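## Task

There are two test sieve sets, each made of a pan, a sieve and a cover. Separate the set sitting on the work bench and get all six pieces entirely inside the tote, then move the tote onto the steel shelf at the end wall. No cover or sieve may have any bit of its skirt (its lower rim) sitting down inside another piece. The tote must finish resting on the shelf with nothing hanging past its edge. One or both robots may be used. At the end, open the grippers and back away. A robot that topples or is left leaning fails the job, and anything that stays in place only because a robot holds it does not count.

## Robot and tools

Robots: r1 and r2, identical Hello Robot Stretch 4 units. Each has an omni-wheel base, a mast with a lift, a telescoping arm reaching forward, a three-joint wrist (yaw, pitch, roll) and a two-finger gripper. Height about 1.6 m; the base rim lies within 0.23 m of the base origin. Cameras per robot: <r>_head_camera, <r>_head_left_camera, <r>_head_right_camera, <r>_wrist_camera.

Frames: each robot reports in its own base frame, origin on the floor below the base centre, x ahead, y to the left, z up. hand_pose is a point between the open fingertips, expressed in that frame (the printed value may be slightly wrong). base_odometry is relative to the base frame at scene start, counts wheel turns only (slip counts as motion); heading runs -3.142 to 3.142, left positive. The robots do not know each other's positions; only images, lidar_m and wrist_depth_mm show that.

execute_actions(actions, cameras): actions is a list holding one action or none (empty list = just report state and images). The action is an object keyed by "r1" and/or "r2"; each robot gets its own entry. Inside an entry:
- base: exactly one relative move from where the base last measured itself. translate_m: straight drive, metres, -2 to 2, forward positive. strafe_m: sideways, metres, -2 to 2, left positive. rotate_rad: turn in place, radians, -3.2 to 3.2, counter-clockwise positive.
- joints: absolute targets by name, not offsets. lift_m 0 to 1.2 m; arm_m 0 to 0.55 m (extension); wrist_yaw_rad -1.134 to 4.276 (0 ahead, positive left, 3.14 stowed; above 3.4 the arm may block); wrist_pitch_rad -1.117 to 4.259 (0 level, 1.57 pointing down); wrist_roll_rad -1.117 to 4.259 (positive turns the gripper clockwise viewed from behind); gripper_m -0.038 to 0.141 m fingertip gap (negative squeezes fingers together). Tolerances for done: ±0.004 on lift, arm and gripper; ±0.02 on yaw and roll; ±0.05 on pitch. Joint targets past range are clipped and reported; other bad values or unknown keys reject the whole call.
- pace: "slow", "default", "fast" or "max" (base 0.1/0.3/0.4/0.6 m/s, 1/2/3/4 rad/s; slower when the lift starts above 0.2, down to 0.3 m/s and 1 rad/s at 1.2).
- contact_limits: {"arm_m": value 0 to 0.75}, default 0.5; lower stops the arm on lighter contact.
- end_of_arm: "enable_torque", sent alone, re-powers wrist or gripper motors that shut off.
All motions in one action start together; each action lasts at most 15 s. Anything omitted may keep driving toward an older target. cameras: list of names, or "all"/null/omitted for all, [] for none.

wait(seconds 0 to 10): commands nothing, returns state and images. zoom_image(camera, region [x0,y0,x1,y1] pixels, at most 504x504) enlarges part of a camera's latest full image. read_manual gives only licence text. finished_scene(scene) ends the scene for good and reports success; the next scene's task arrives then.

Result lines: base_status and joint_status give how each motion ended: done; off_target (resting away from target, maybe still pushing); contact_stop_at_<key> (blocked; lift, arm or wheels go slack, lift may sag, base may roll); limit_stop_at_<name> (built-in limit; at tilt, over 6 degrees of lean, lift, arm and wheels go slack and ignore commands; own_body means self-collision risk, move away from the body); time_out; torque_fault (wrist motor gave up, limp until enable_torque). on_its_own reports uncommanded things; "held at" is a target, not a position. lidar_m: 12 distances in metres, 30-degree sectors counter-clockwise from straight ahead (4th left, 7th back, 10th right); "-" means nothing seen or closer than 0.25 m; glass, clear plastic and thin legs may be missed. wrist_depth_mm: 7x7 grid of depths, 100 to 2000 mm, top-left first. turned_by_wheels vs turned_by_imu differing by over ~0.1 rad means a bump or slip. base_tilt in degrees (forward, right positive, ~1.5 degree fixed bias). motor_effort in percent, positive toward larger joint values, bracket = peak; wheel efforts positive turn the base right. A held load raises the pitch effort magnitude.

Gripping: command a gap below the object's width; squeezing harder pulls it toward the wrist. Gap reading and done do not prove a grasp; look for a gripper effort change. Fingertips pressed onto a surface can jam; raise the lift. Unfold at scene start with lift_m 0.4 plus wrist_yaw_rad 0 together.

Avoid: robots touching each other (a hard press ends the run; once bases meet, any further drive presses hard); turning or driving with over 1 kg held and arm_m above 0.2, especially fast; strong pushes or pulls with a high gripper; level-gripper loads over ~2 kg (wrist fault); drops, slams and knocking things over. Two robots carrying one load can drift up to ~3 cm apart per metre, which can tip one. Objects may occasionally get nudged by outside disturbances.

Each tool is called after "Emit:" by a JSON object that holds its "fn" and its "kwargs", one argument or row to a line.

## Session

I'll start by looking at the scene.

Emit:
{"fn": "execute_actions", "kwargs": {
  "actions": []
}}

Scene clock: 0.00 s.
r1.base_odometry: x=+0.000 y=+0.000 heading=+0.000 (m, m, rad; r1's odometry frame)
r1.turned_by_wheels: +0.000 (rad since the last result)
r1.turned_by_imu: +0.000 (rad since the last result)
r1.base_tilt: forward=-0.4 right=-0.9 (deg)
r1.lidar_m: 1.36 1.56 5.17 1.33 0.74 0.62 0.63 0.76 1.34 3.31 3.84 4.10
r1.base_status: not commanded
r1.joint_positions: lift_m=+0.130 arm_m=+0.001 wrist_yaw_rad=+3.160 wrist_pitch_rad=-0.001 wrist_roll_rad=-0.002 gripper_m=+0.057
r1.joint_status: not commanded
r1.motor_effort: lift_m=+21 arm_m=+0 wrist_yaw_rad=-1 wrist_pitch_rad=-4 wrist_roll_rad=-1 gripper_m=-4 wheel_0=+0 wheel_1=+0 wheel_2=+0 (%)
r1.hand_pose: x=-0.1185 y=+0.0820 z=+0.3080 quat_wxyz=(-0.009, +0.000, -0.001, +1.000) (m; r1's base frame)
r1.wrist_depth_mm: - 143 273 778 723 699 668 / - 118 145 778 732 691 654 / - 118 147 768 723 683 647 / 106 138 185 768 732 676 647 / 216 842 798 759 715 668 647 / 878 866 212 750 216 668 640 / 854 831 788 143 683 654 634
r2.base_odometry: x=+0.000 y=+0.000 heading=+0.000 (m, m, rad; r2's odometry frame)
r2.turned_by_wheels: +0.000 (rad since the last result)
r2.turned_by_imu: +0.000 (rad since the last result)
r2.base_tilt: forward=-0.4 right=+0.3 (deg)
r2.lidar_m: 1.70 2.40 1.26 1.04 1.02 1.16 1.95 3.17 3.45 3.68 0.95 1.04
r2.base_status: not commanded
r2.joint_positions: lift_m=+0.264 arm_m=+0.000 wrist_yaw_rad=+3.089 wrist_pitch_rad=-0.001 wrist_roll_rad=+0.015 gripper_m=+0.057
r2.joint_status: not commanded
r2.motor_effort: lift_m=+17 arm_m=-1 wrist_yaw_rad=+1 wrist_pitch_rad=-7 wrist_roll_rad=+0 gripper_m=-3 wheel_0=+0 wheel_1=+0 wheel_2=+0 (%)
r2.hand_pose: x=-0.1128 y=+0.1026 z=+0.4426 quat_wxyz=(+0.027, +0.000, +0.007, +1.000) (m; r2's base frame)
r2.wrist_depth_mm: - 141 - - 1808 1255 1008 / - 133 - - 1808 1281 1025 / 103 138 221 - 1808 1308 1042 / 120 142 - - 1863 1308 1042 / - - - - 1756 1308 1060 / 1618 1618 200 1618 193 1255 1060 / 1138 1078 1098 120 1138 1008 991
pictures: r1_head_camera, r1_head_left_camera, r1_head_right_camera, r1_wrist_camera, r2_head_camera, r2_head_left_camera, r2_head_right_camera, r2_wrist_camera
Images, in order (width x height): r1_head_camera 420x560, r1_head_left_camera 420x672, r1_head_right_camera 420x672, r1_wrist_camera 616x392, r2_head_camera 420x560, r2_head_left_camera 420x672, r2_head_right_camera 420x672, r2_wrist_camera 616x392.

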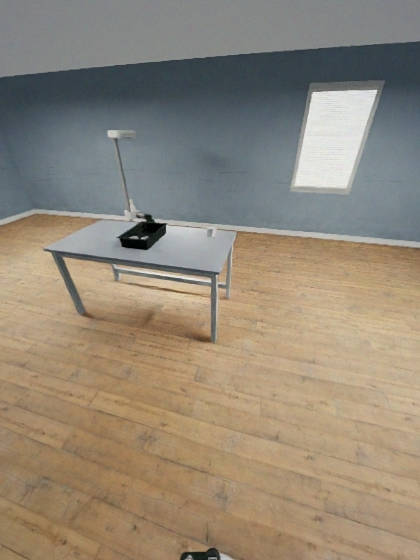

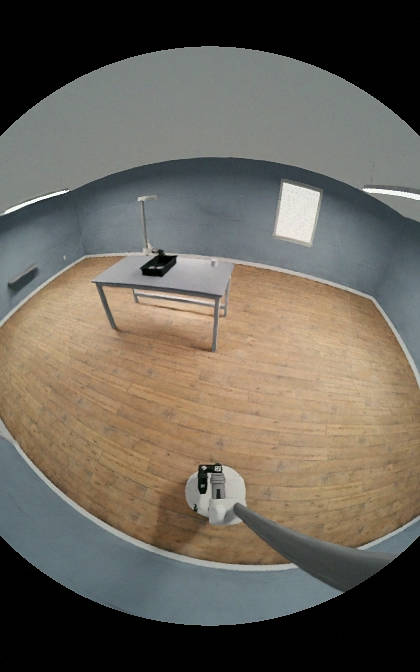

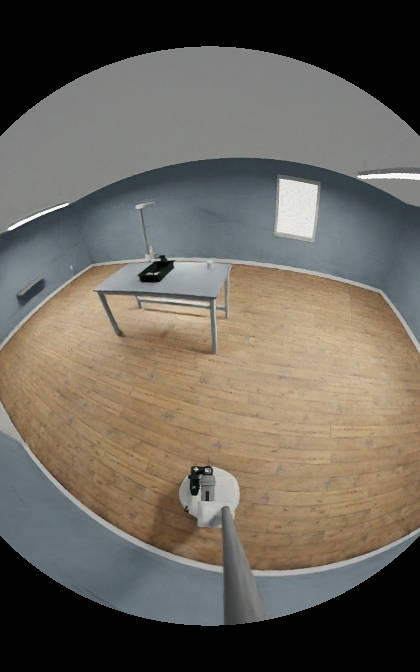

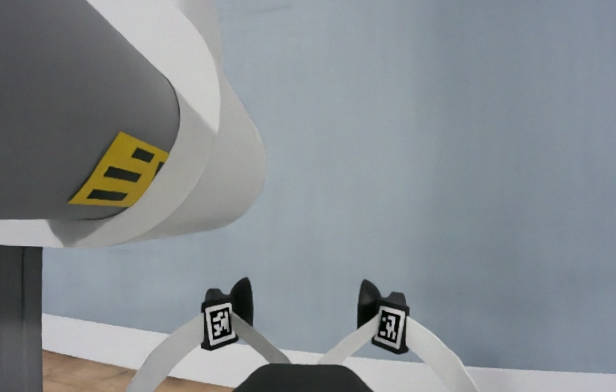

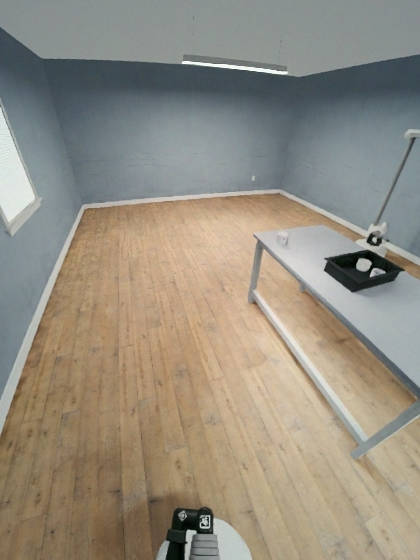

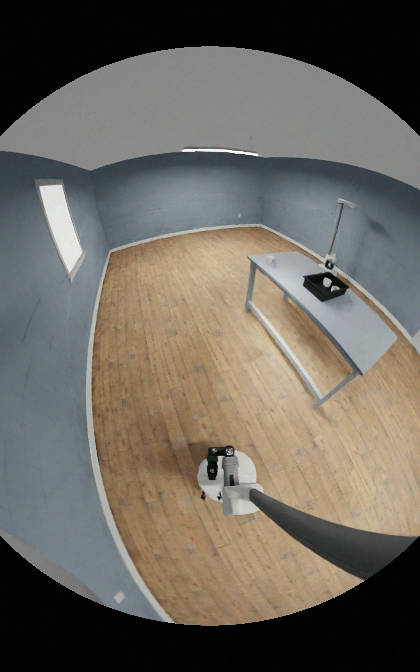

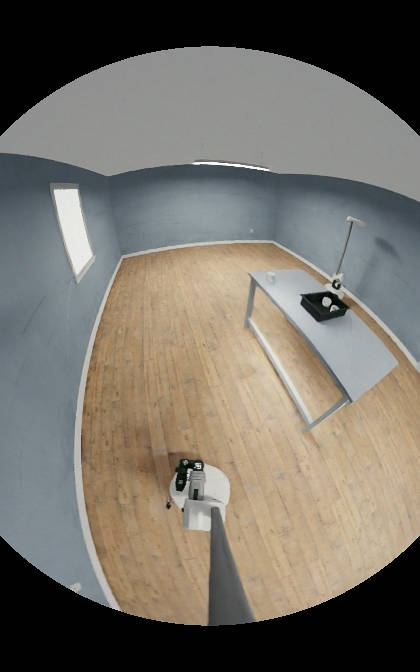

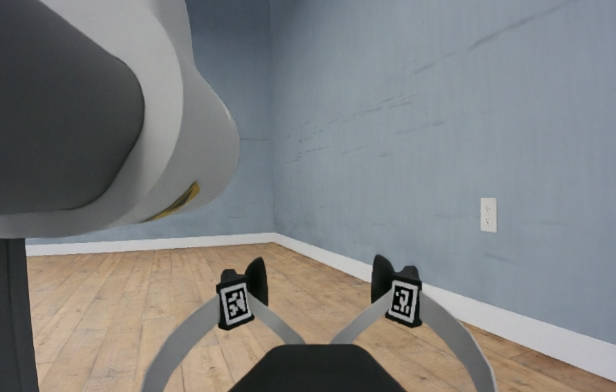

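Emit:
{"fn": "zoom_image", "kwargs": {
  "camera": "r2_head_camera",
  "region": [240, 200, 420, 340]
}}

Emit:
{"fn": "zoom_image", "kwargs": {
  "camera": "r1_head_camera",
  "region": [40, 190, 250, 350]
}}

Emit:
{"fn": "zoom_image", "kwargs": {
  "camera": "r1_head_left_camera",
  "region": [0, 220, 120, 340]
}}

Region (240, 200, 420, 340) of r2_head_camera's 420x560 image, scaled by 2.800, with more detail than that image has.

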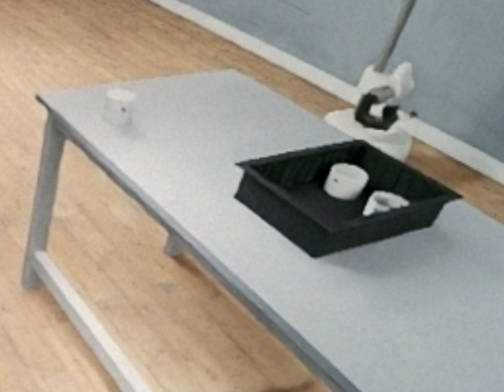

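Region (40, 190, 250, 350) of r1_head_camera's 420x560 image, scaled by 2.400, with more detail than that image has; it fills the top 384 rows of this view, and the rest is white.

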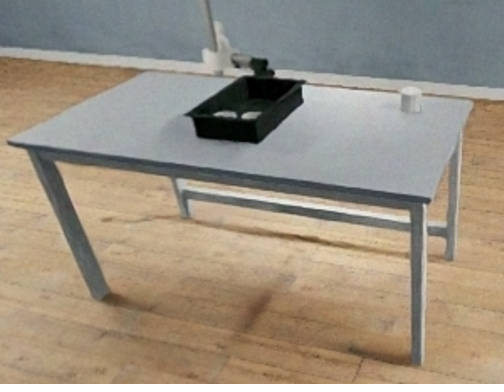

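Region (0, 220, 120, 340) of r1_head_left_camera's 420x672 image, scaled by 4.200, with more detail than that image has.

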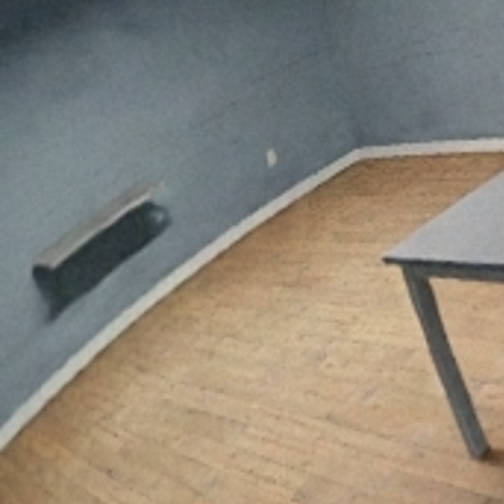

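Emit:
{"fn": "execute_actions", "kwargs": {
  "actions": [
    {"r1": {"base": {"rotate_rad": 1.304}, "pace": "fast"}, "r2": {"base": {"translate_m": 1.5}, "joints": {"lift_m": 0.8, "wrist_yaw_rad": 0}, "pace": "fast"}}
  ],
  "cameras": ["r1_head_camera", "r2_head_camera"]
}}

Scene clock: 106.83 s.
r1.base_odometry: x=+0.000 y=+0.000 heading=+1.303 (m, m, rad; r1's odometry frame)
r1.turned_by_wheels: +1.303 (rad since the last result)
r1.turned_by_imu: +1.329 (rad since the last result)
r1.base_tilt: forward=-0.4 right=-1.0 (deg)
r1.lidar_m: 2.50 0.92 0.66 0.58 0.67 0.94 2.54 3.46 4.27 1.35 1.38 1.94
r1.base_status: done
r1.joint_positions: lift_m=+0.130 arm_m=+0.001 wrist_yaw_rad=+3.160 wrist_pitch_rad=-0.001 wrist_roll_rad=-0.002 gripper_m=+0.057
r1.joint_status: not commanded
r1.motor_effort: lift_m=+21(21) arm_m=+0(0) wrist_yaw_rad=-1(1) wrist_pitch_rad=-3(4) wrist_roll_rad=+0(0) gripper_m=-4(4) wheel_0=-2(9) wheel_1=-2(9) wheel_2=-3(8) (%)
r1.hand_pose: x=-0.1185 y=+0.0820 z=+0.3080 quat_wxyz=(-0.009, +0.000, -0.001, +1.000) (m; r1's base frame)
r1.wrist_depth_mm: - 143 274 - - 1205 854 / - 118 145 - - 1229 866 / - 118 147 - - 1229 820 / 106 138 186 - - 1255 842 / 216 - - - - 1229 831 / 1205 1397 213 1499 216 1182 842 / 842 854 842 143 854 904 820
r2.base_odometry: x=+1.500 y=+0.000 heading=+0.000 (m, m, rad; r2's odometry frame)
r2.turned_by_wheels: +0.000 (rad since the last result)
r2.turned_by_imu: -0.002 (rad since the last result)
r2.base_tilt: forward=-0.5 right=+0.3 (deg)
r2.lidar_m: 3.78 3.43 1.78 1.54 1.50 1.72 2.82 1.08 0.56 0.44 0.42 3.62
r2.base_status: done
r2.joint_positions: lift_m=+0.800 arm_m=+0.000 wrist_yaw_rad=+0.000 wrist_pitch_rad=-0.001 wrist_roll_rad=+0.015 gripper_m=+0.057
r2.joint_status: all done
r2.motor_effort: lift_m=+21(21) arm_m=-1(1) wrist_yaw_rad=+1(6) wrist_pitch_rad=-9(7) wrist_roll_rad=-1(1) gripper_m=-2(1) wheel_0=-1(5) wheel_1=-1(4) wheel_2=-1(10) (%)
r2.hand_pose: x=+0.4592 y=-0.0873 z=+0.9781 quat_wxyz=(+1.000, +0.007, +0.000, +0.000) (m; r2's base frame)
r2.wrist_depth_mm: - - - - - - - / - - - - - - - / - - - - - - - / - - - - - - - / - - - - - - - / - - 201 - 193 - - / - - - 120 - - -
pictures: r1_head_camera, r2_head_camera
Images, in order (width x height): r1_head_camera 420x560, r2_head_camera 420x560.

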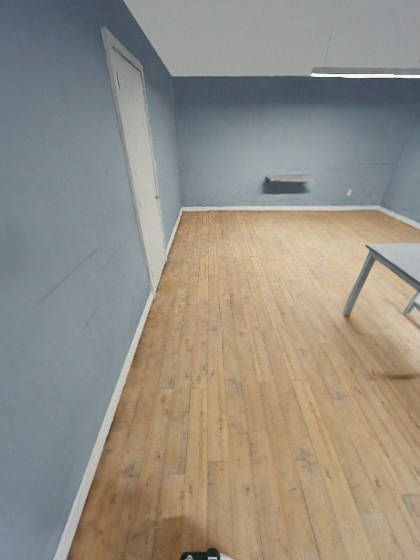

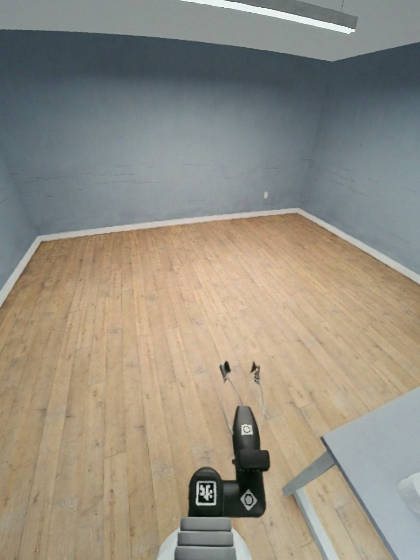

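Emit:
{"fn": "execute_actions", "kwargs": {
  "actions": [
    {"r1": {"base": {"strafe_m": -1.85}, "joints": {"lift_m": 0.8}, "pace": "fast"}, "r2": {"base": {"rotate_rad": -1.217}, "joints": {"wrist_pitch_rad": 0.6}}}
  ],
  "cameras": ["r1_head_camera", "r2_head_camera", "r2_wrist_camera"]
}}

Scene clock: 131.40 s.
r1.base_odometry: x=+1.784 y=-0.489 heading=+1.303 (m, m, rad; r1's odometry frame)
r1.turned_by_wheels: +0.000 (rad since the last result)
r1.turned_by_imu: -0.010 (rad since the last result)
r1.base_tilt: forward=-0.4 right=-1.0 (deg)
r1.lidar_m: 0.27 0.29 0.46 2.50 2.62 3.43 3.36 3.22 2.32 2.23 0.66 0.32
r1.base_status: done
r1.joint_positions: lift_m=+0.800 arm_m=+0.001 wrist_yaw_rad=+3.160 wrist_pitch_rad=-0.001 wrist_roll_rad=-0.002 gripper_m=+0.057
r1.joint_status: all done
r1.motor_effort: lift_m=+23(26) arm_m=-1(1) wrist_yaw_rad=-1(2) wrist_pitch_rad=-4(4) wrist_roll_rad=+0(2) gripper_m=-3(4) wheel_0=-2(13) wheel_1=+0(13) wheel_2=+0(1) (%)
r1.hand_pose: x=-0.1185 y=+0.0820 z=+0.9782 quat_wxyz=(-0.009, +0.000, -0.001, +1.000) (m; r1's base frame)
r1.wrist_depth_mm: - 143 274 - - - - / - 118 145 - - - - / - 118 147 - - - - / 106 138 186 - - - - / 215 - - - - - - / - - 212 - 215 - - / - - - 144 - - -
r2.base_odometry: x=+1.500 y=+0.000 heading=-1.217 (m, m, rad; r2's odometry frame)
r2.turned_by_wheels: -1.217 (rad since the last result)
r2.turned_by_imu: -1.242 (rad since the last result)
r2.base_tilt: forward=-0.5 right=+0.4 (deg)
r2.lidar_m: 0.41 0.47 0.76 3.80 2.11 1.57 1.50 1.59 2.30 4.52 0.60 0.46
r2.base_status: done
r2.joint_positions: lift_m=+0.800 arm_m=+0.000 wrist_yaw_rad=+0.000 wrist_pitch_rad=+0.602 wrist_roll_rad=+0.015 gripper_m=+0.057
r2.joint_status: all done
r2.motor_effort: lift_m=+21(21) arm_m=-1(1) wrist_yaw_rad=+0(0) wrist_pitch_rad=-5(7) wrist_roll_rad=-1(0) gripper_m=+0(1) wheel_0=-1(6) wheel_1=-1(8) wheel_2=+1(5) (%)
r2.hand_pose: x=+0.4086 y=-0.0874 z=+0.8147 quat_wxyz=(+0.955, +0.007, +0.296, -0.002) (m; r2's base frame)
r2.wrist_depth_mm: - - - - - 820 668 / - - 683 654 647 640 544 / - 517 373 462 480 473 469 / 1708 399 379 387 384 375 370 / 332 330 325 322 319 312 307 / 904 392 200 1138 193 1098 1118 / 854 445 1078 120 1078 991 1042
pictures: r1_head_camera, r2_head_camera, r2_wrist_camera
camera_calibration (this result's frames):
r2_wrist_camera: T_world_to_cam=[[0.0159771, -0.998631, -0.0498119, -0.0420095], [-0.560208, 0.0323241, -0.827721, 0.960835], [0.828198, 0.0411296, -0.558925, 0.344272], [0, 0, 0, 1]] pos_world=[0.253813, -0.0871699, 0.985633]
Images, in order (width x height): r1_head_camera 420x560, r2_head_camera 420x560, r2_wrist_camera 616x392.

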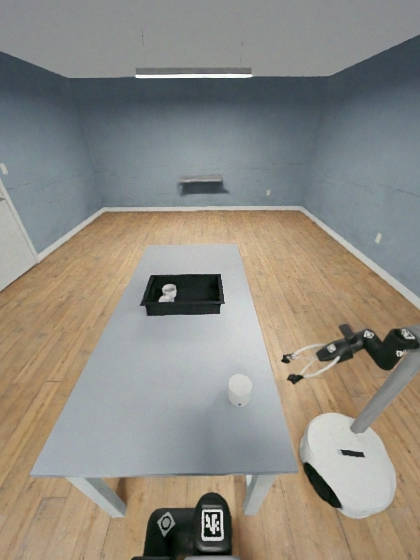

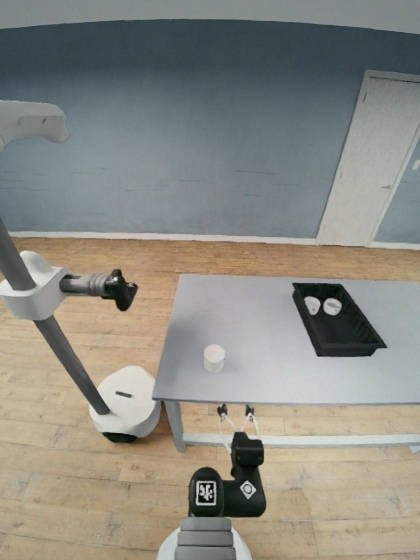

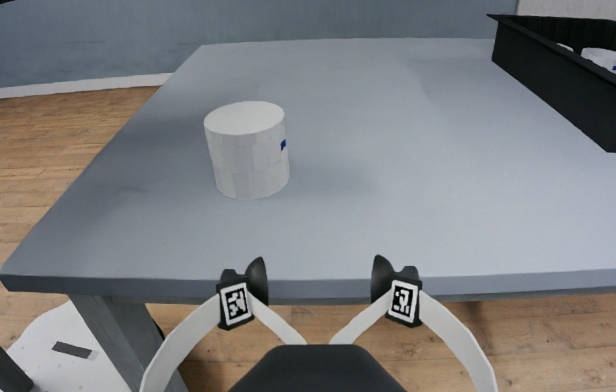

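Emit:
{"fn": "zoom_image", "kwargs": {
  "camera": "r2_wrist_camera",
  "region": [170, 80, 330, 220]
}}

Emit:
{"fn": "zoom_image", "kwargs": {
  "camera": "r2_head_camera",
  "region": [270, 270, 400, 370]
}}

Emit:
{"fn": "zoom_image", "kwargs": {
  "camera": "r1_head_camera",
  "region": [120, 250, 260, 340]
}}

Region (170, 80, 330, 220) of r2_wrist_camera's 616x392 image, scaled by 3.150; it fills the top 441 rows of this view, and the rest is white.

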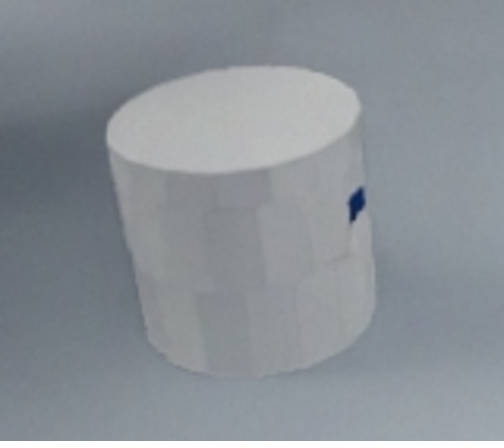

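Region (270, 270, 400, 370) of r2_head_camera's 420x560 image, scaled by 3.877, with more detail than that image has; it fills the top 388 rows of this view, and the rest is white.

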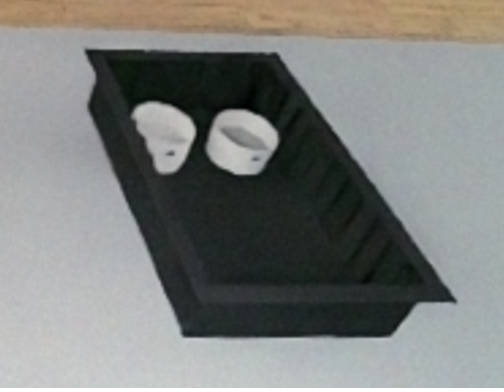

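Region (120, 250, 260, 340) of r1_head_camera's 420x560 image, scaled by 3.600, with more detail than that image has; it fills the top 324 rows of this view, and the rest is white.

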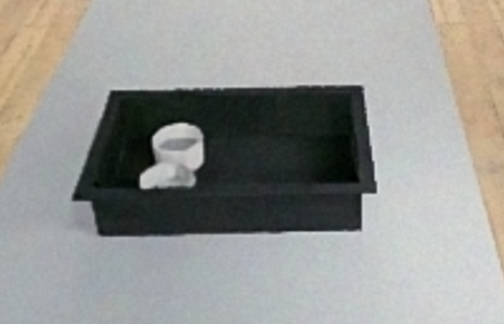

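Emit:
{"fn": "execute_actions", "kwargs": {
  "actions": [
    {"r1": {"joints": {"wrist_yaw_rad": 0, "wrist_pitch_rad": 0.4, "gripper_m": 0.13}}, "r2": {"base": {"strafe_m": 0.07}, "joints": {"lift_m": 1.06, "wrist_pitch_rad": 1.57, "gripper_m": 0.12}}}
  ],
  "cameras": ["r1_head_camera", "r2_head_camera", "r1_wrist_camera"]
}}

Scene clock: 244.07 s.
r1.base_odometry: x=+1.784 y=-0.489 heading=+1.303 (m, m, rad; r1's odometry frame)
r1.turned_by_wheels: +0.000 (rad since the last result)
r1.turned_by_imu: -0.001 (rad since the last result)
r1.base_tilt: forward=-0.4 right=-1.0 (deg)
r1.lidar_m: 0.25 0.31 0.42 2.48 2.57 3.44 3.37 3.25 2.30 2.23 0.61 0.31
r1.base_status: not commanded
r1.joint_positions: lift_m=+0.800 arm_m=+0.001 wrist_yaw_rad=+0.001 wrist_pitch_rad=+0.402 wrist_roll_rad=-0.002 gripper_m=+0.130
r1.joint_status: all done
r1.motor_effort: lift_m=+23(23) arm_m=-1(1) wrist_yaw_rad=-3(6) wrist_pitch_rad=-3(4) wrist_roll_rad=+0(1) gripper_m=+0(3) wheel_0=-2(2) wheel_1=+0(0) wheel_2=+0(0) (%)
r1.hand_pose: x=+0.4372 y=-0.0873 z=+0.8652 quat_wxyz=(+0.980, -0.001, +0.200, +0.000) (m; r1's base frame)
r1.wrist_depth_mm: - - - - - - - / - - - - - - - / - 715 723 976 - - - / 654 661 676 691 - - - / 469 484 488 466 530 - - / 366 347 382 294 375 1537 1537 / 309 303 314 148 315 1205 1336
r2.base_odometry: x=+1.566 y=+0.024 heading=-1.217 (m, m, rad; r2's odometry frame)
r2.turned_by_wheels: +0.000 (rad since the last result)
r2.turned_by_imu: -0.001 (rad since the last result)
r2.base_tilt: forward=-0.5 right=+0.3 (deg)
r2.lidar_m: 0.44 0.48 3.83 3.71 2.11 1.58 1.49 1.60 2.23 4.59 0.62 0.48
r2.base_status: done
r2.joint_positions: lift_m=+1.060 arm_m=+0.000 wrist_yaw_rad=+0.000 wrist_pitch_rad=+1.570 wrist_roll_rad=+0.015 gripper_m=+0.120
r2.joint_status: all done
r2.motor_effort: lift_m=+22(20) arm_m=-1(1) wrist_yaw_rad=+2(0) wrist_pitch_rad=-1(1) wrist_roll_rad=+0(1) gripper_m=+2(2) wheel_0=+2(7) wheel_1=+0(8) wheel_2=+1(4) (%)
r2.hand_pose: x=+0.1710 y=-0.0874 z=+0.9494 quat_wxyz=(+0.707, +0.005, +0.707, -0.005) (m; r2's base frame)
r2.wrist_depth_mm: 866 976 891 1160 1182 1160 1138 / 1205 1025 1182 1205 1182 1160 1160 / 1229 1205 1205 1182 1182 1182 1182 / 1229 1229 1229 1182 1182 1182 1160 / 1229 1205 976 976 1205 1182 1160 / 1229 1229 217 976 1182 1182 1182 / 1255 1255 1229 121 1205 1182 1182
pictures: r1_head_camera, r1_wrist_camera, r2_head_camera
camera_calibration (this result's frames):
r1_wrist_camera: T_world_to_cam=[[0.00586463, -0.99988, 0.0143664, -0.102643], [-0.351158, -0.015511, -0.936188, 1.02195], [0.936298, 0.000445521, -0.351206, 0.121386], [0, 0, 0, 1]] pos_world=[0.245815, -0.0868335, 1.00085]
Images, in order (width x height): r1_head_camera 420x560, r1_wrist_camera 616x392, r2_head_camera 420x560.

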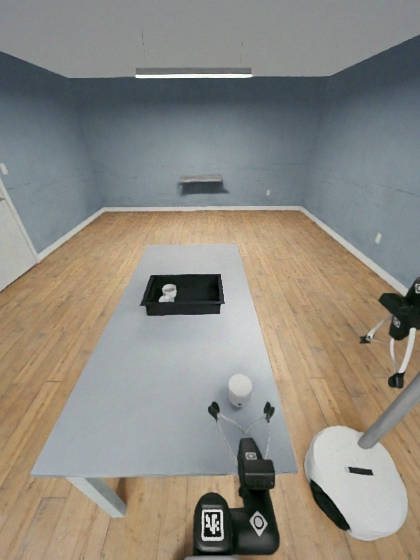

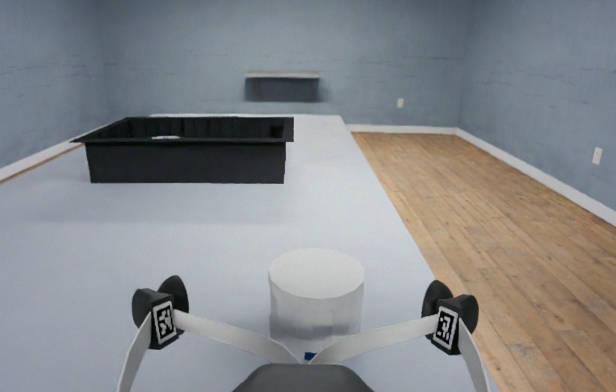

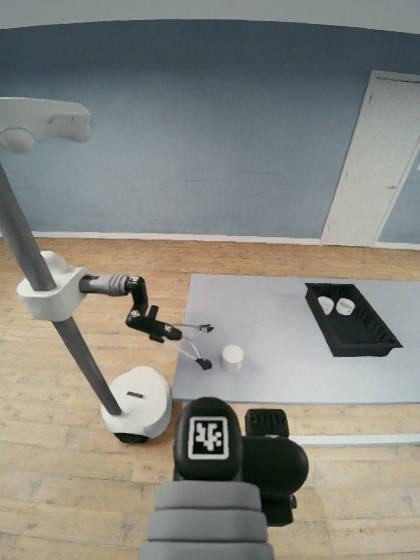

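Emit:
{"fn": "execute_actions", "kwargs": {
  "actions": [
    {"r1": {"joints": {"lift_m": 0.73, "arm_m": 0.07}}, "r2": {"base": {"translate_m": 0.13}, "joints": {"arm_m": 0.29}}}
  ],
  "cameras": ["r1_head_camera", "r2_wrist_camera", "r1_wrist_camera"]
}}

Scene clock: 268.23 s.
r1.base_odometry: x=+1.784 y=-0.489 heading=+1.303 (m, m, rad; r1's odometry frame)
r1.turned_by_wheels: +0.000 (rad since the last result)
r1.turned_by_imu: -0.001 (rad since the last result)
r1.base_tilt: forward=-0.4 right=-1.0 (deg)
r1.lidar_m: 0.28 0.30 0.42 2.48 2.57 3.42 3.38 3.22 2.31 2.22 0.47 0.33
r1.base_status: not commanded
r1.joint_positions: lift_m=+0.730 arm_m=+0.069 wrist_yaw_rad=+0.000 wrist_pitch_rad=+0.402 wrist_roll_rad=-0.002 gripper_m=+0.130
r1.joint_status: all done
r1.motor_effort: lift_m=+18(22) arm_m=+6(8) wrist_yaw_rad=-1(2) wrist_pitch_rad=-3(4) wrist_roll_rad=-1(1) gripper_m=-1(0) wheel_0=-2(2) wheel_1=+0(0) wheel_2=+0(0) (%)
r1.hand_pose: x=+0.5054 y=-0.0874 z=+0.7956 quat_wxyz=(+0.980, -0.001, +0.200, +0.000) (m; r1's base frame)
r1.wrist_depth_mm: - - - - 110 - - / - - - - - - - / 647 621 634 707 - - - / 469 469 477 484 492 - - / 338 342 343 206 319 1808 1921 / 262 244 270 208 217 260 1430 / 221 216 221 147 224 218 1160
r2.base_odometry: x=+1.611 y=-0.098 heading=-1.217 (m, m, rad; r2's odometry frame)
r2.turned_by_wheels: +0.000 (rad since the last result)
r2.turned_by_imu: -0.001 (rad since the last result)
r2.base_tilt: forward=-0.4 right=+0.4 (deg)
r2.lidar_m: 0.30 0.31 0.55 3.71 2.32 1.67 1.64 1.75 2.43 1.16 0.47 0.30
r2.base_status: done
r2.joint_positions: lift_m=+1.060 arm_m=+0.289 wrist_yaw_rad=+0.000 wrist_pitch_rad=+1.570 wrist_roll_rad=+0.015 gripper_m=+0.120
r2.joint_status: all done
r2.motor_effort: lift_m=+22(22) arm_m=+4(6) wrist_yaw_rad=+0(0) wrist_pitch_rad=-1(0) wrist_roll_rad=+0(1) gripper_m=+1(2) wheel_0=+1(5) wheel_1=+0(4) wheel_2=+2(5) (%)
r2.hand_pose: x=+0.4604 y=-0.0874 z=+0.9494 quat_wxyz=(+0.707, +0.005, +0.707, -0.005) (m; r2's base frame)
r2.wrist_depth_mm: 1205 809 413 410 407 402 402 / 1229 418 415 413 407 404 402 / 1205 421 415 410 407 404 399 / 291 324 418 413 413 407 404 / 282 320 415 342 413 407 407 / 1229 1229 216 415 413 407 407 / 1229 1229 421 121 415 1182 1182
pictures: r1_head_camera, r1_wrist_camera, r2_wrist_camera
camera_calibration (this result's frames):
r1_wrist_camera: T_world_to_cam=[[0.005439, -0.999882, 0.0143659, -0.101941], [-0.351247, -0.015361, -0.936157, 0.980765], [0.936267, 0.0000457642, -0.35129, 0.0330585], [0, 0, 0, 1]] pos_world=[0.314094, -0.0868652, 0.931228]
r2_wrist_camera: T_world_to_cam=[[-0.0319097, -0.99864, -0.0412418, -0.0222606], [-0.999451, 0.0322511, -0.00763915, 0.525052], [0.00895885, 0.0409754, -0.99912, 1.17173], [0, 0, 0, 1]] pos_world=[0.513556, -0.087176, 1.17379]
Images, in order (width x height): r1_head_camera 420x560, r1_wrist_camera 616x392, r2_wrist_camera 616x392.

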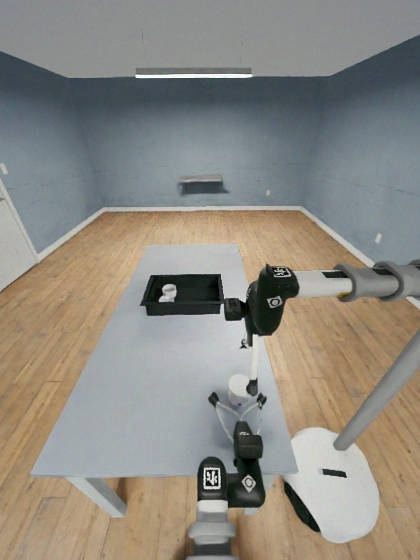

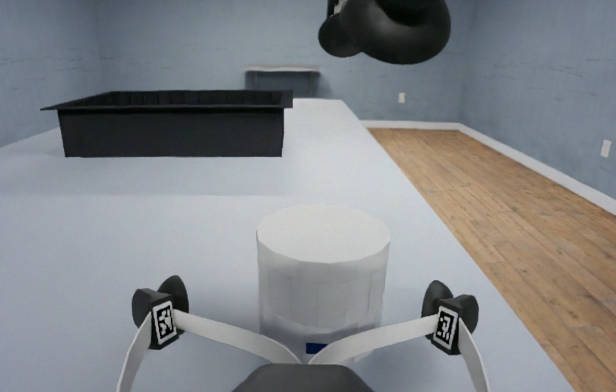

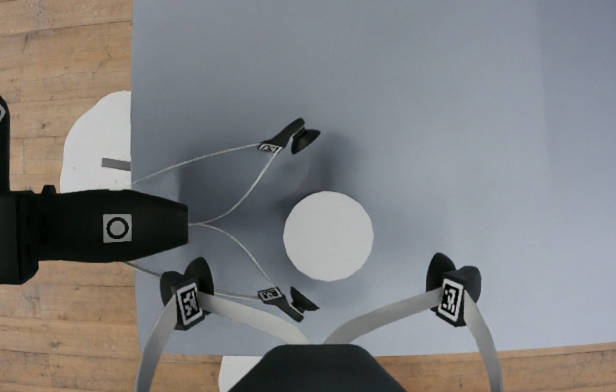

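Emit:
{"fn": "execute_actions", "kwargs": {
  "actions": [
    {"r1": {"joints": {"arm_m": 0.10, "wrist_yaw_rad": -0.04}}, "r2": {"joints": {"arm_m": 0.31, "lift_m": 1.0}}}
  ],
  "cameras": ["r2_wrist_camera", "r1_wrist_camera"]
}}

Scene clock: 292.40 s.
r1.base_odometry: x=+1.784 y=-0.489 heading=+1.303 (m, m, rad; r1's odometry frame)
r1.turned_by_wheels: +0.000 (rad since the last result)
r1.turned_by_imu: -0.001 (rad since the last result)
r1.base_tilt: forward=-0.4 right=-1.0 (deg)
r1.lidar_m: 0.26 0.30 0.43 2.48 2.59 3.44 3.35 3.22 2.33 2.23 0.49 0.32
r1.base_status: not commanded
r1.joint_positions: lift_m=+0.730 arm_m=+0.099 wrist_yaw_rad=-0.040 wrist_pitch_rad=+0.402 wrist_roll_rad=-0.002 gripper_m=+0.130
r1.joint_status: all done
r1.motor_effort: lift_m=+19(19) arm_m=+6(7) wrist_yaw_rad=-3(4) wrist_pitch_rad=-4(4) wrist_roll_rad=-1(1) gripper_m=+1(1) wheel_0=-2(2) wheel_1=+0(0) wheel_2=+0(0) (%)
r1.hand_pose: x=+0.5317 y=-0.0979 z=+0.7955 quat_wxyz=(+0.980, +0.003, +0.200, -0.019) (m; r1's base frame)
r1.wrist_depth_mm: - - - - - - - / - - - - - - - / 591 603 615 - - - - / 469 477 484 - 554 - - / 340 342 330 105 332 1863 1863 / 262 245 211 175 211 263 1464 / 220 216 216 148 218 218 1255
r2.base_odometry: x=+1.611 y=-0.098 heading=-1.217 (m, m, rad; r2's odometry frame)
r2.turned_by_wheels: +0.000 (rad since the last result)
r2.turned_by_imu: -0.001 (rad since the last result)
r2.base_tilt: forward=-0.4 right=+0.4 (deg)
r2.lidar_m: 0.29 0.33 0.57 3.70 2.29 1.69 1.63 1.72 2.45 1.18 0.43 0.33
r2.base_status: not commanded
r2.joint_positions: lift_m=+1.000 arm_m=+0.309 wrist_yaw_rad=+0.000 wrist_pitch_rad=+1.570 wrist_roll_rad=+0.015 gripper_m=+0.120
r2.joint_status: all done
r2.motor_effort: lift_m=+13(17) arm_m=+4(3) wrist_yaw_rad=+0(0) wrist_pitch_rad=-2(1) wrist_roll_rad=-1(1) gripper_m=-1(4) wheel_0=+1(1) wheel_1=+0(0) wheel_2=+1(2) (%)
r2.hand_pose: x=+0.4804 y=-0.0874 z=+0.8901 quat_wxyz=(+0.707, +0.005, +0.707, -0.005) (m; r2's base frame)
r2.wrist_depth_mm: 1160 355 351 349 347 343 342 / 1160 357 355 351 349 343 343 / 1160 357 353 351 349 345 345 / 931 357 355 351 351 347 347 / 227 250 357 281 349 347 347 / 232 253 216 282 281 347 347 / 1160 364 359 121 353 351 349
pictures: r1_wrist_camera, r2_wrist_camera
camera_calibration (this result's frames):
r1_wrist_camera: T_world_to_cam=[[-0.0342535, -0.99931, 0.014366, -0.0913905], [-0.351588, -0.00140663, -0.936154, 0.991387], [0.935528, -0.0371174, -0.351297, 0.00518939], [0, 0, 0, 1]] pos_world=[0.340574, -0.0897403, 0.931227]
r2_wrist_camera: T_world_to_cam=[[-0.0319632, -0.998638, -0.0412349, -0.0240524], [-0.999451, 0.0322957, -0.00742254, 0.544344], [0.00874415, 0.040975, -0.999122, 1.11236], [0, 0, 0, 1]] pos_world=[0.53355, -0.0871783, 1.11443]
Images, in order (width x height): r1_wrist_camera 616x392, r2_wrist_camera 616x392.

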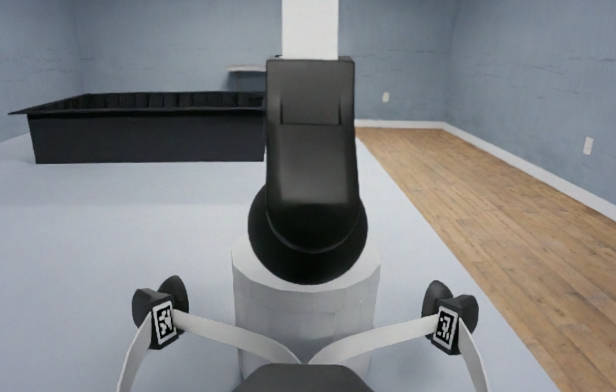

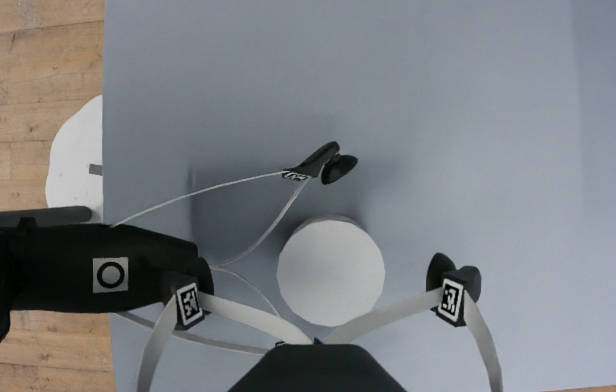

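Emit:
{"fn": "execute_actions", "kwargs": {
  "actions": [
    {"r1": {"joints": {"arm_m": 0.0, "wrist_pitch_rad": 0.3, "lift_m": 0.70}}, "r2": {"base": {"strafe_m": -0.009}, "joints": {"wrist_roll_rad": 1.585, "gripper_m": 0.10}}}
  ],
  "cameras": ["r2_wrist_camera", "r1_wrist_camera"]
}}

Scene clock: 361.67 s.
r1.base_odometry: x=+1.784 y=-0.489 heading=+1.303 (m, m, rad; r1's odometry frame)
r1.turned_by_wheels: +0.000 (rad since the last result)
r1.turned_by_imu: -0.001 (rad since the last result)
r1.base_tilt: forward=-0.4 right=-1.0 (deg)
r1.lidar_m: 0.29 0.30 0.44 2.49 2.59 3.43 3.37 3.23 2.31 2.24 0.52 0.32
r1.base_status: not commanded
r1.joint_positions: lift_m=+0.700 arm_m=+0.002 wrist_yaw_rad=-0.040 wrist_pitch_rad=+0.302 wrist_roll_rad=-0.002 gripper_m=+0.130
r1.joint_status: all done
r1.motor_effort: lift_m=+19(20) arm_m=-5(11) wrist_yaw_rad=-1(2) wrist_pitch_rad=-5(11) wrist_roll_rad=+0(0) gripper_m=+0(2) wheel_0=-2(2) wheel_1=+0(0) wheel_2=+0(0) (%)
r1.hand_pose: x=+0.4442 y=-0.0983 z=+0.7925 quat_wxyz=(+0.988, +0.002, +0.151, -0.020) (m; r1's base frame)
r1.wrist_depth_mm: - - - - - - - / - - - - - - - / - 691 691 1281 - - - / 549 564 569 300 - - - / 359 364 370 266 379 - - / 264 244 273 272 278 263 1618 / 215 210 216 148 219 211 1308
r2.base_odometry: x=+1.602 y=-0.101 heading=-1.217 (m, m, rad; r2's odometry frame)
r2.turned_by_wheels: +0.000 (rad since the last result)
r2.turned_by_imu: -0.001 (rad since the last result)
r2.base_tilt: forward=-0.4 right=+0.3 (deg)
r2.lidar_m: 0.29 0.33 0.55 3.73 2.30 1.73 1.63 1.73 2.44 1.17 0.46 0.31
r2.base_status: done
r2.joint_positions: lift_m=+1.000 arm_m=+0.309 wrist_yaw_rad=+0.000 wrist_pitch_rad=+1.570 wrist_roll_rad=+1.585 gripper_m=+0.100
r2.joint_status: all done
r2.motor_effort: lift_m=+14(13) arm_m=+4(4) wrist_yaw_rad=+1(1) wrist_pitch_rad=-1(1) wrist_roll_rad=+0(6) gripper_m=+0(1) wheel_0=+0(8) wheel_1=+0(6) wheel_2=+0(1) (%)
r2.hand_pose: x=+0.4804 y=-0.0874 z=+0.8901 quat_wxyz=(+0.497, +0.504, +0.496, -0.503) (m; r2's base frame)
r2.wrist_depth_mm: 355 357 353 351 349 1118 1098 / 357 357 355 351 349 1098 1118 / 362 357 355 353 349 917 1118 / 359 357 357 351 351 904 891 / 362 357 355 281 351 904 891 / 364 359 217 282 213 904 1118 / 362 359 357 121 353 351 1138
pictures: r1_wrist_camera, r2_wrist_camera
camera_calibration (this result's frames):
r1_wrist_camera: T_world_to_cam=[[-0.0360264, -0.999241, 0.0148273, -0.094397], [-0.25687, -0.00507929, -0.966433, 0.939302], [0.965774, -0.0386258, -0.256492, -0.00267492], [0, 0, 0, 1]] pos_world=[0.240461, -0.0896577, 0.908486]
r2_wrist_camera: T_world_to_cam=[[-0.998636, 0.0310558, -0.0419744, 0.530974], [0.0313611, 0.999486, -0.00663378, 0.133032], [0.0417468, -0.00794109, -0.999097, 1.0922], [0, 0, 0, 1]] pos_world=[0.480482, -0.14078, 1.11439]
Images, in order (width x height): r1_wrist_camera 616x392, r2_wrist_camera 616x392.

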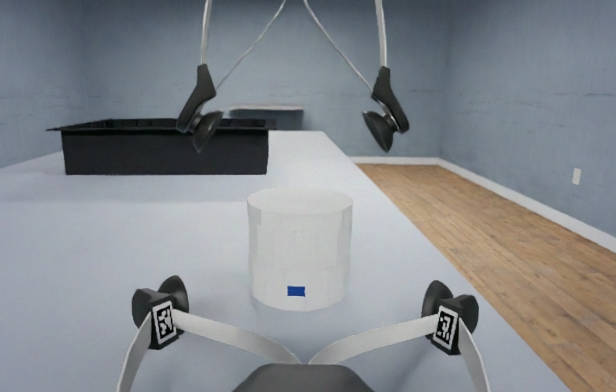

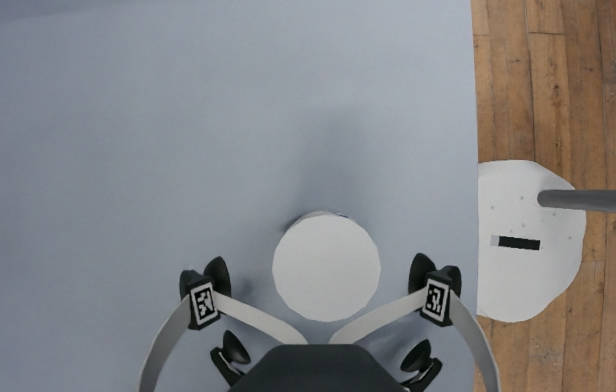

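Emit:
{"fn": "execute_actions", "kwargs": {
  "actions": [
    {"r2": {"joints": {"lift_m": 0.932, "arm_m": 0.303}}}
  ],
  "cameras": ["r2_wrist_camera", "r1_wrist_camera"]
}}

Scene clock: 372.30 s.
r1.base_odometry: x=+1.784 y=-0.489 heading=+1.303 (m, m, rad; r1's odometry frame)
r1.turned_by_wheels: +0.000 (rad since the last result)
r1.turned_by_imu: -0.001 (rad since the last result)
r1.base_tilt: forward=-0.4 right=-1.0 (deg)
r1.lidar_m: 0.29 0.31 0.40 2.49 2.58 3.41 3.34 3.28 2.33 2.23 0.52 0.34
r1.base_status: not commanded
r1.joint_positions: lift_m=+0.700 arm_m=+0.002 wrist_yaw_rad=-0.040 wrist_pitch_rad=+0.302 wrist_roll_rad=-0.002 gripper_m=+0.130
r1.joint_status: not commanded
r1.motor_effort: lift_m=+18(18) arm_m=-5(5) wrist_yaw_rad=-2(1) wrist_pitch_rad=-5(4) wrist_roll_rad=+1(0) gripper_m=-1(0) wheel_0=-2(2) wheel_1=+0(0) wheel_2=+0(0) (%)
r1.hand_pose: x=+0.4442 y=-0.0983 z=+0.7925 quat_wxyz=(+0.988, +0.002, +0.151, -0.020) (m; r1's base frame)
r1.wrist_depth_mm: - - - 255 - - - / - - - - - - - / - 691 699 1229 - - - / 549 564 517 301 - - - / 357 364 351 266 379 - - / 264 243 273 272 278 262 1661 / 216 210 216 148 218 212 1336
r2.base_odometry: x=+1.602 y=-0.101 heading=-1.217 (m, m, rad; r2's odometry frame)
r2.turned_by_wheels: +0.000 (rad since the last result)
r2.turned_by_imu: -0.001 (rad since the last result)
r2.base_tilt: forward=-0.5 right=+0.3 (deg)
r2.lidar_m: 0.26 0.30 0.53 3.73 2.25 1.70 1.64 1.72 2.44 1.18 0.46 0.32
r2.base_status: not commanded
r2.joint_positions: lift_m=+0.932 arm_m=+0.304 wrist_yaw_rad=+0.000 wrist_pitch_rad=+1.570 wrist_roll_rad=+1.585 gripper_m=+0.100
r2.joint_status: all done
r2.motor_effort: lift_m=+14(14) arm_m=-4(6) wrist_yaw_rad=+2(0) wrist_pitch_rad=-1(1) wrist_roll_rad=+0(1) gripper_m=+0(5) wheel_0=+0(0) wheel_1=+0(0) wheel_2=+0(0) (%)
r2.hand_pose: x=+0.4749 y=-0.0874 z=+0.8221 quat_wxyz=(+0.497, +0.504, +0.496, -0.503) (m; r2's base frame)
r2.wrist_depth_mm: 287 286 285 282 281 281 1042 / 289 287 286 282 282 279 1042 / 290 287 286 285 282 279 1042 / 290 289 286 285 283 281 831 / 291 290 287 212 282 282 831 / 293 290 213 213 211 283 831 / 293 290 289 121 286 285 1060
pictures: r1_wrist_camera, r2_wrist_camera
camera_calibration (this result's frames):
r1_wrist_camera: T_world_to_cam=[[-0.0360265, -0.999241, 0.0148272, -0.0943969], [-0.25687, -0.00507921, -0.966433, 0.939302], [0.965774, -0.0386258, -0.256492, -0.002675], [0, 0, 0, 1]] pos_world=[0.240461, -0.0896577, 0.908486]
r2_wrist_camera: T_world_to_cam=[[-0.998635, 0.031088, -0.0419839, 0.522676], [0.0313934, 0.999485, -0.00663347, 0.132737], [0.041756, -0.00794242, -0.999096, 1.0245], [0, 0, 0, 1]] pos_world=[0.475016, -0.14078, 1.04639]
Images, in order (width x height): r1_wrist_camera 616x392, r2_wrist_camera 616x392.

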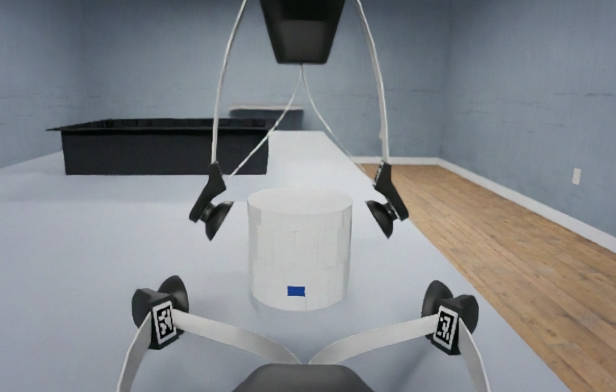

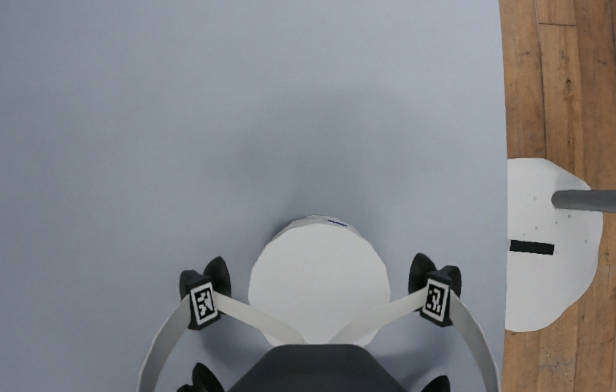

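Emit:
{"fn": "zoom_image", "kwargs": {
  "camera": "r1_wrist_camera",
  "region": [180, 140, 420, 320]
}}

Region (180, 140, 420, 320) of r1_wrist_camera's 616x392 image, scaled by 2.100; it fills the top 378 rows of this view, and the rest is white.

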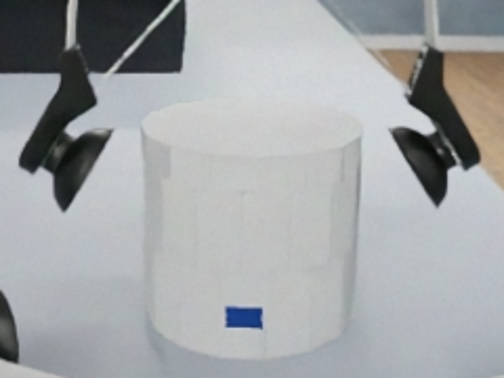

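Emit:
{"fn": "execute_actions", "kwargs": {
  "actions": [
    {"r2": {"joints": {"lift_m": 0.929, "gripper_m": 0.072}}}
  ],
  "cameras": ["r1_wrist_camera"]
}}

Emit:
{"fn": "zoom_image", "kwargs": {
  "camera": "r1_wrist_camera",
  "region": [180, 140, 420, 320]
}}

Scene clock: 383.43 s.
r1.base_odometry: x=+1.784 y=-0.489 heading=+1.303 (m, m, rad; r1's odometry frame)
r1.turned_by_wheels: +0.000 (rad since the last result)
r1.turned_by_imu: -0.001 (rad since the last result)
r1.base_tilt: forward=-0.5 right=-1.0 (deg)
r1.lidar_m: 0.30 0.28 0.42 2.46 2.58 3.45 3.35 3.22 2.34 2.22 0.51 0.35
r1.base_status: not commanded
r1.joint_positions: lift_m=+0.700 arm_m=+0.002 wrist_yaw_rad=-0.040 wrist_pitch_rad=+0.302 wrist_roll_rad=-0.002 gripper_m=+0.130
r1.joint_status: not commanded
r1.motor_effort: lift_m=+18(19) arm_m=-5(5) wrist_yaw_rad=-1(2) wrist_pitch_rad=-5(5) wrist_roll_rad=-1(0) gripper_m=-1(2) wheel_0=-2(2) wheel_1=+0(0) wheel_2=+0(0) (%)
r1.hand_pose: x=+0.4442 y=-0.0983 z=+0.7925 quat_wxyz=(+0.988, +0.002, +0.151, -0.020) (m; r1's base frame)
r1.wrist_depth_mm: - - - 253 - - - / - - - - - - - / - 683 699 1281 - - - / 554 559 512 296 - - - / 357 366 351 266 379 - - / 263 243 273 271 278 265 1618 / 215 208 216 148 219 212 1308
r2.base_odometry: x=+1.602 y=-0.101 heading=-1.217 (m, m, rad; r2's odometry frame)
r2.turned_by_wheels: +0.000 (rad since the last result)
r2.turned_by_imu: -0.001 (rad since the last result)
r2.base_tilt: forward=-0.5 right=+0.4 (deg)
r2.lidar_m: 0.31 0.32 0.54 3.71 2.29 1.70 1.62 1.72 2.42 1.16 0.47 0.32
r2.base_status: not commanded
r2.joint_positions: lift_m=+0.929 arm_m=+0.304 wrist_yaw_rad=+0.000 wrist_pitch_rad=+1.570 wrist_roll_rad=+1.585 gripper_m=+0.072
r2.joint_status: all done
r2.motor_effort: lift_m=+14(14) arm_m=-4(4) wrist_yaw_rad=+1(1) wrist_pitch_rad=-1(1) wrist_roll_rad=+1(0) gripper_m=-2(5) wheel_0=+0(0) wheel_1=-1(1) wheel_2=+0(0) (%)
r2.hand_pose: x=+0.4749 y=-0.0874 z=+0.8190 quat_wxyz=(+0.497, +0.504, +0.496, -0.503) (m; r2's base frame)
r2.wrist_depth_mm: 286 283 281 279 277 277 1025 / 285 283 282 279 278 278 1042 / 287 285 282 282 279 278 1060 / 287 285 283 281 279 279 820 / 287 286 285 208 279 279 820 / 287 286 196 208 207 279 831 / 289 287 286 119 282 281 1060
pictures: r1_wrist_camera
camera_calibration (this result's frames):
r1_wrist_camera: T_world_to_cam=[[-0.0360265, -0.999241, 0.0148271, -0.0943968], [-0.25687, -0.00507909, -0.966433, 0.939302], [0.965774, -0.0386258, -0.256492, -0.00267497], [0, 0, 0, 1]] pos_world=[0.240461, -0.0896577, 0.908486]
Images, in order (width x height): r1_wrist_camera 616x392.

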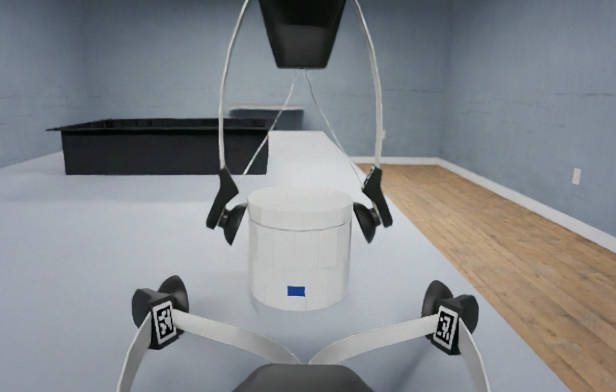

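Region (180, 140, 420, 320) of r1_wrist_camera's 616x392 image, scaled by 2.100; it fills the top 378 rows of this view, and the rest is white.

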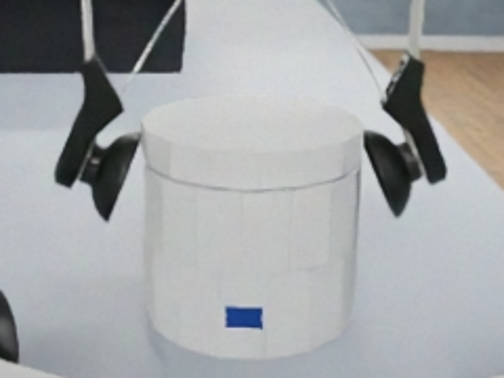

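Emit:
{"fn": "execute_actions", "kwargs": {
  "actions": [
    {"r2": {"joints": {"gripper_m": 0.055}}}
  ],
  "cameras": ["r1_wrist_camera"]
}}

Emit:
{"fn": "zoom_image", "kwargs": {
  "camera": "r1_wrist_camera",
  "region": [180, 140, 420, 320]
}}

Scene clock: 392.00 s.
r1.base_odometry: x=+1.784 y=-0.489 heading=+1.303 (m, m, rad; r1's odometry frame)
r1.turned_by_wheels: +0.000 (rad since the last result)
r1.turned_by_imu: -0.001 (rad since the last result)
r1.base_tilt: forward=-0.4 right=-1.0 (deg)
r1.lidar_m: 0.28 0.30 0.41 2.50 2.61 3.45 3.36 3.22 2.31 2.22 0.53 0.34
r1.base_status: not commanded
r1.joint_positions: lift_m=+0.700 arm_m=+0.002 wrist_yaw_rad=-0.040 wrist_pitch_rad=+0.302 wrist_roll_rad=-0.002 gripper_m=+0.130
r1.joint_status: not commanded
r1.motor_effort: lift_m=+19(18) arm_m=-5(5) wrist_yaw_rad=-1(1) wrist_pitch_rad=-4(5) wrist_roll_rad=+0(1) gripper_m=-1(1) wheel_0=-2(2) wheel_1=+0(0) wheel_2=+0(0) (%)
r1.hand_pose: x=+0.4442 y=-0.0983 z=+0.7925 quat_wxyz=(+0.988, +0.002, +0.151, -0.020) (m; r1's base frame)
r1.wrist_depth_mm: - - - 254 - - - / - - - - - - - / - 683 707 1281 - - - / 539 554 469 273 - - - / 355 366 347 266 379 - - / 263 243 273 272 278 263 1708 / 215 210 216 148 220 212 1366
r2.base_odometry: x=+1.602 y=-0.101 heading=-1.217 (m, m, rad; r2's odometry frame)
r2.turned_by_wheels: +0.000 (rad since the last result)
r2.turned_by_imu: -0.001 (rad since the last result)
r2.base_tilt: forward=-0.4 right=+0.3 (deg)
r2.lidar_m: 0.29 0.32 0.55 3.72 2.25 1.70 1.63 1.73 2.43 1.22 0.45 0.34
r2.base_status: not commanded
r2.joint_positions: lift_m=+0.929 arm_m=+0.304 wrist_yaw_rad=+0.000 wrist_pitch_rad=+1.570 wrist_roll_rad=+1.585 gripper_m=+0.055
r2.joint_status: all done
r2.motor_effort: lift_m=+14(13) arm_m=-4(4) wrist_yaw_rad=+1(1) wrist_pitch_rad=-2(0) wrist_roll_rad=+0(1) gripper_m=-11(12) wheel_0=+0(0) wheel_1=-1(0) wheel_2=+0(0) (%)
r2.hand_pose: x=+0.4749 y=-0.0874 z=+0.8190 quat_wxyz=(+0.497, +0.504, +0.496, -0.503) (m; r2's base frame)
r2.wrist_depth_mm: 285 282 282 281 277 277 1042 / 285 283 282 281 279 277 1042 / 286 285 282 281 279 278 1042 / 287 283 285 281 279 278 831 / 286 286 283 202 279 278 831 / 289 286 195 202 200 279 831 / 290 289 285 119 282 281 1042
pictures: r1_wrist_camera
camera_calibration (this result's frames):
r1_wrist_camera: T_world_to_cam=[[-0.0360263, -0.999241, 0.0148273, -0.0943971], [-0.25687, -0.00507938, -0.966433, 0.939302], [0.965774, -0.0386257, -0.256492, -0.002675], [0, 0, 0, 1]] pos_world=[0.240461, -0.0896577, 0.908486]
Images, in order (width x height): r1_wrist_camera 616x392.

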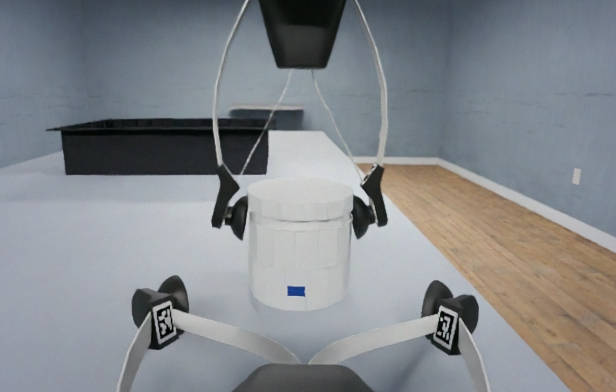

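Region (180, 140, 420, 320) of r1_wrist_camera's 616x392 image, scaled by 2.100; it fills the top 378 rows of this view, and the rest is white.

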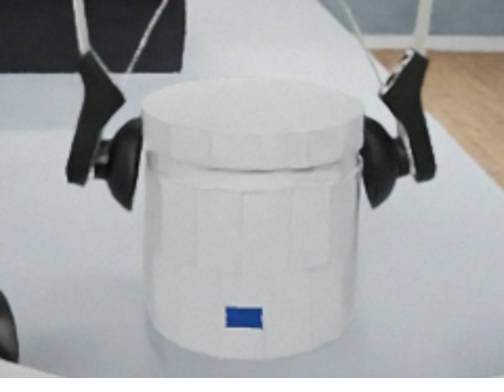

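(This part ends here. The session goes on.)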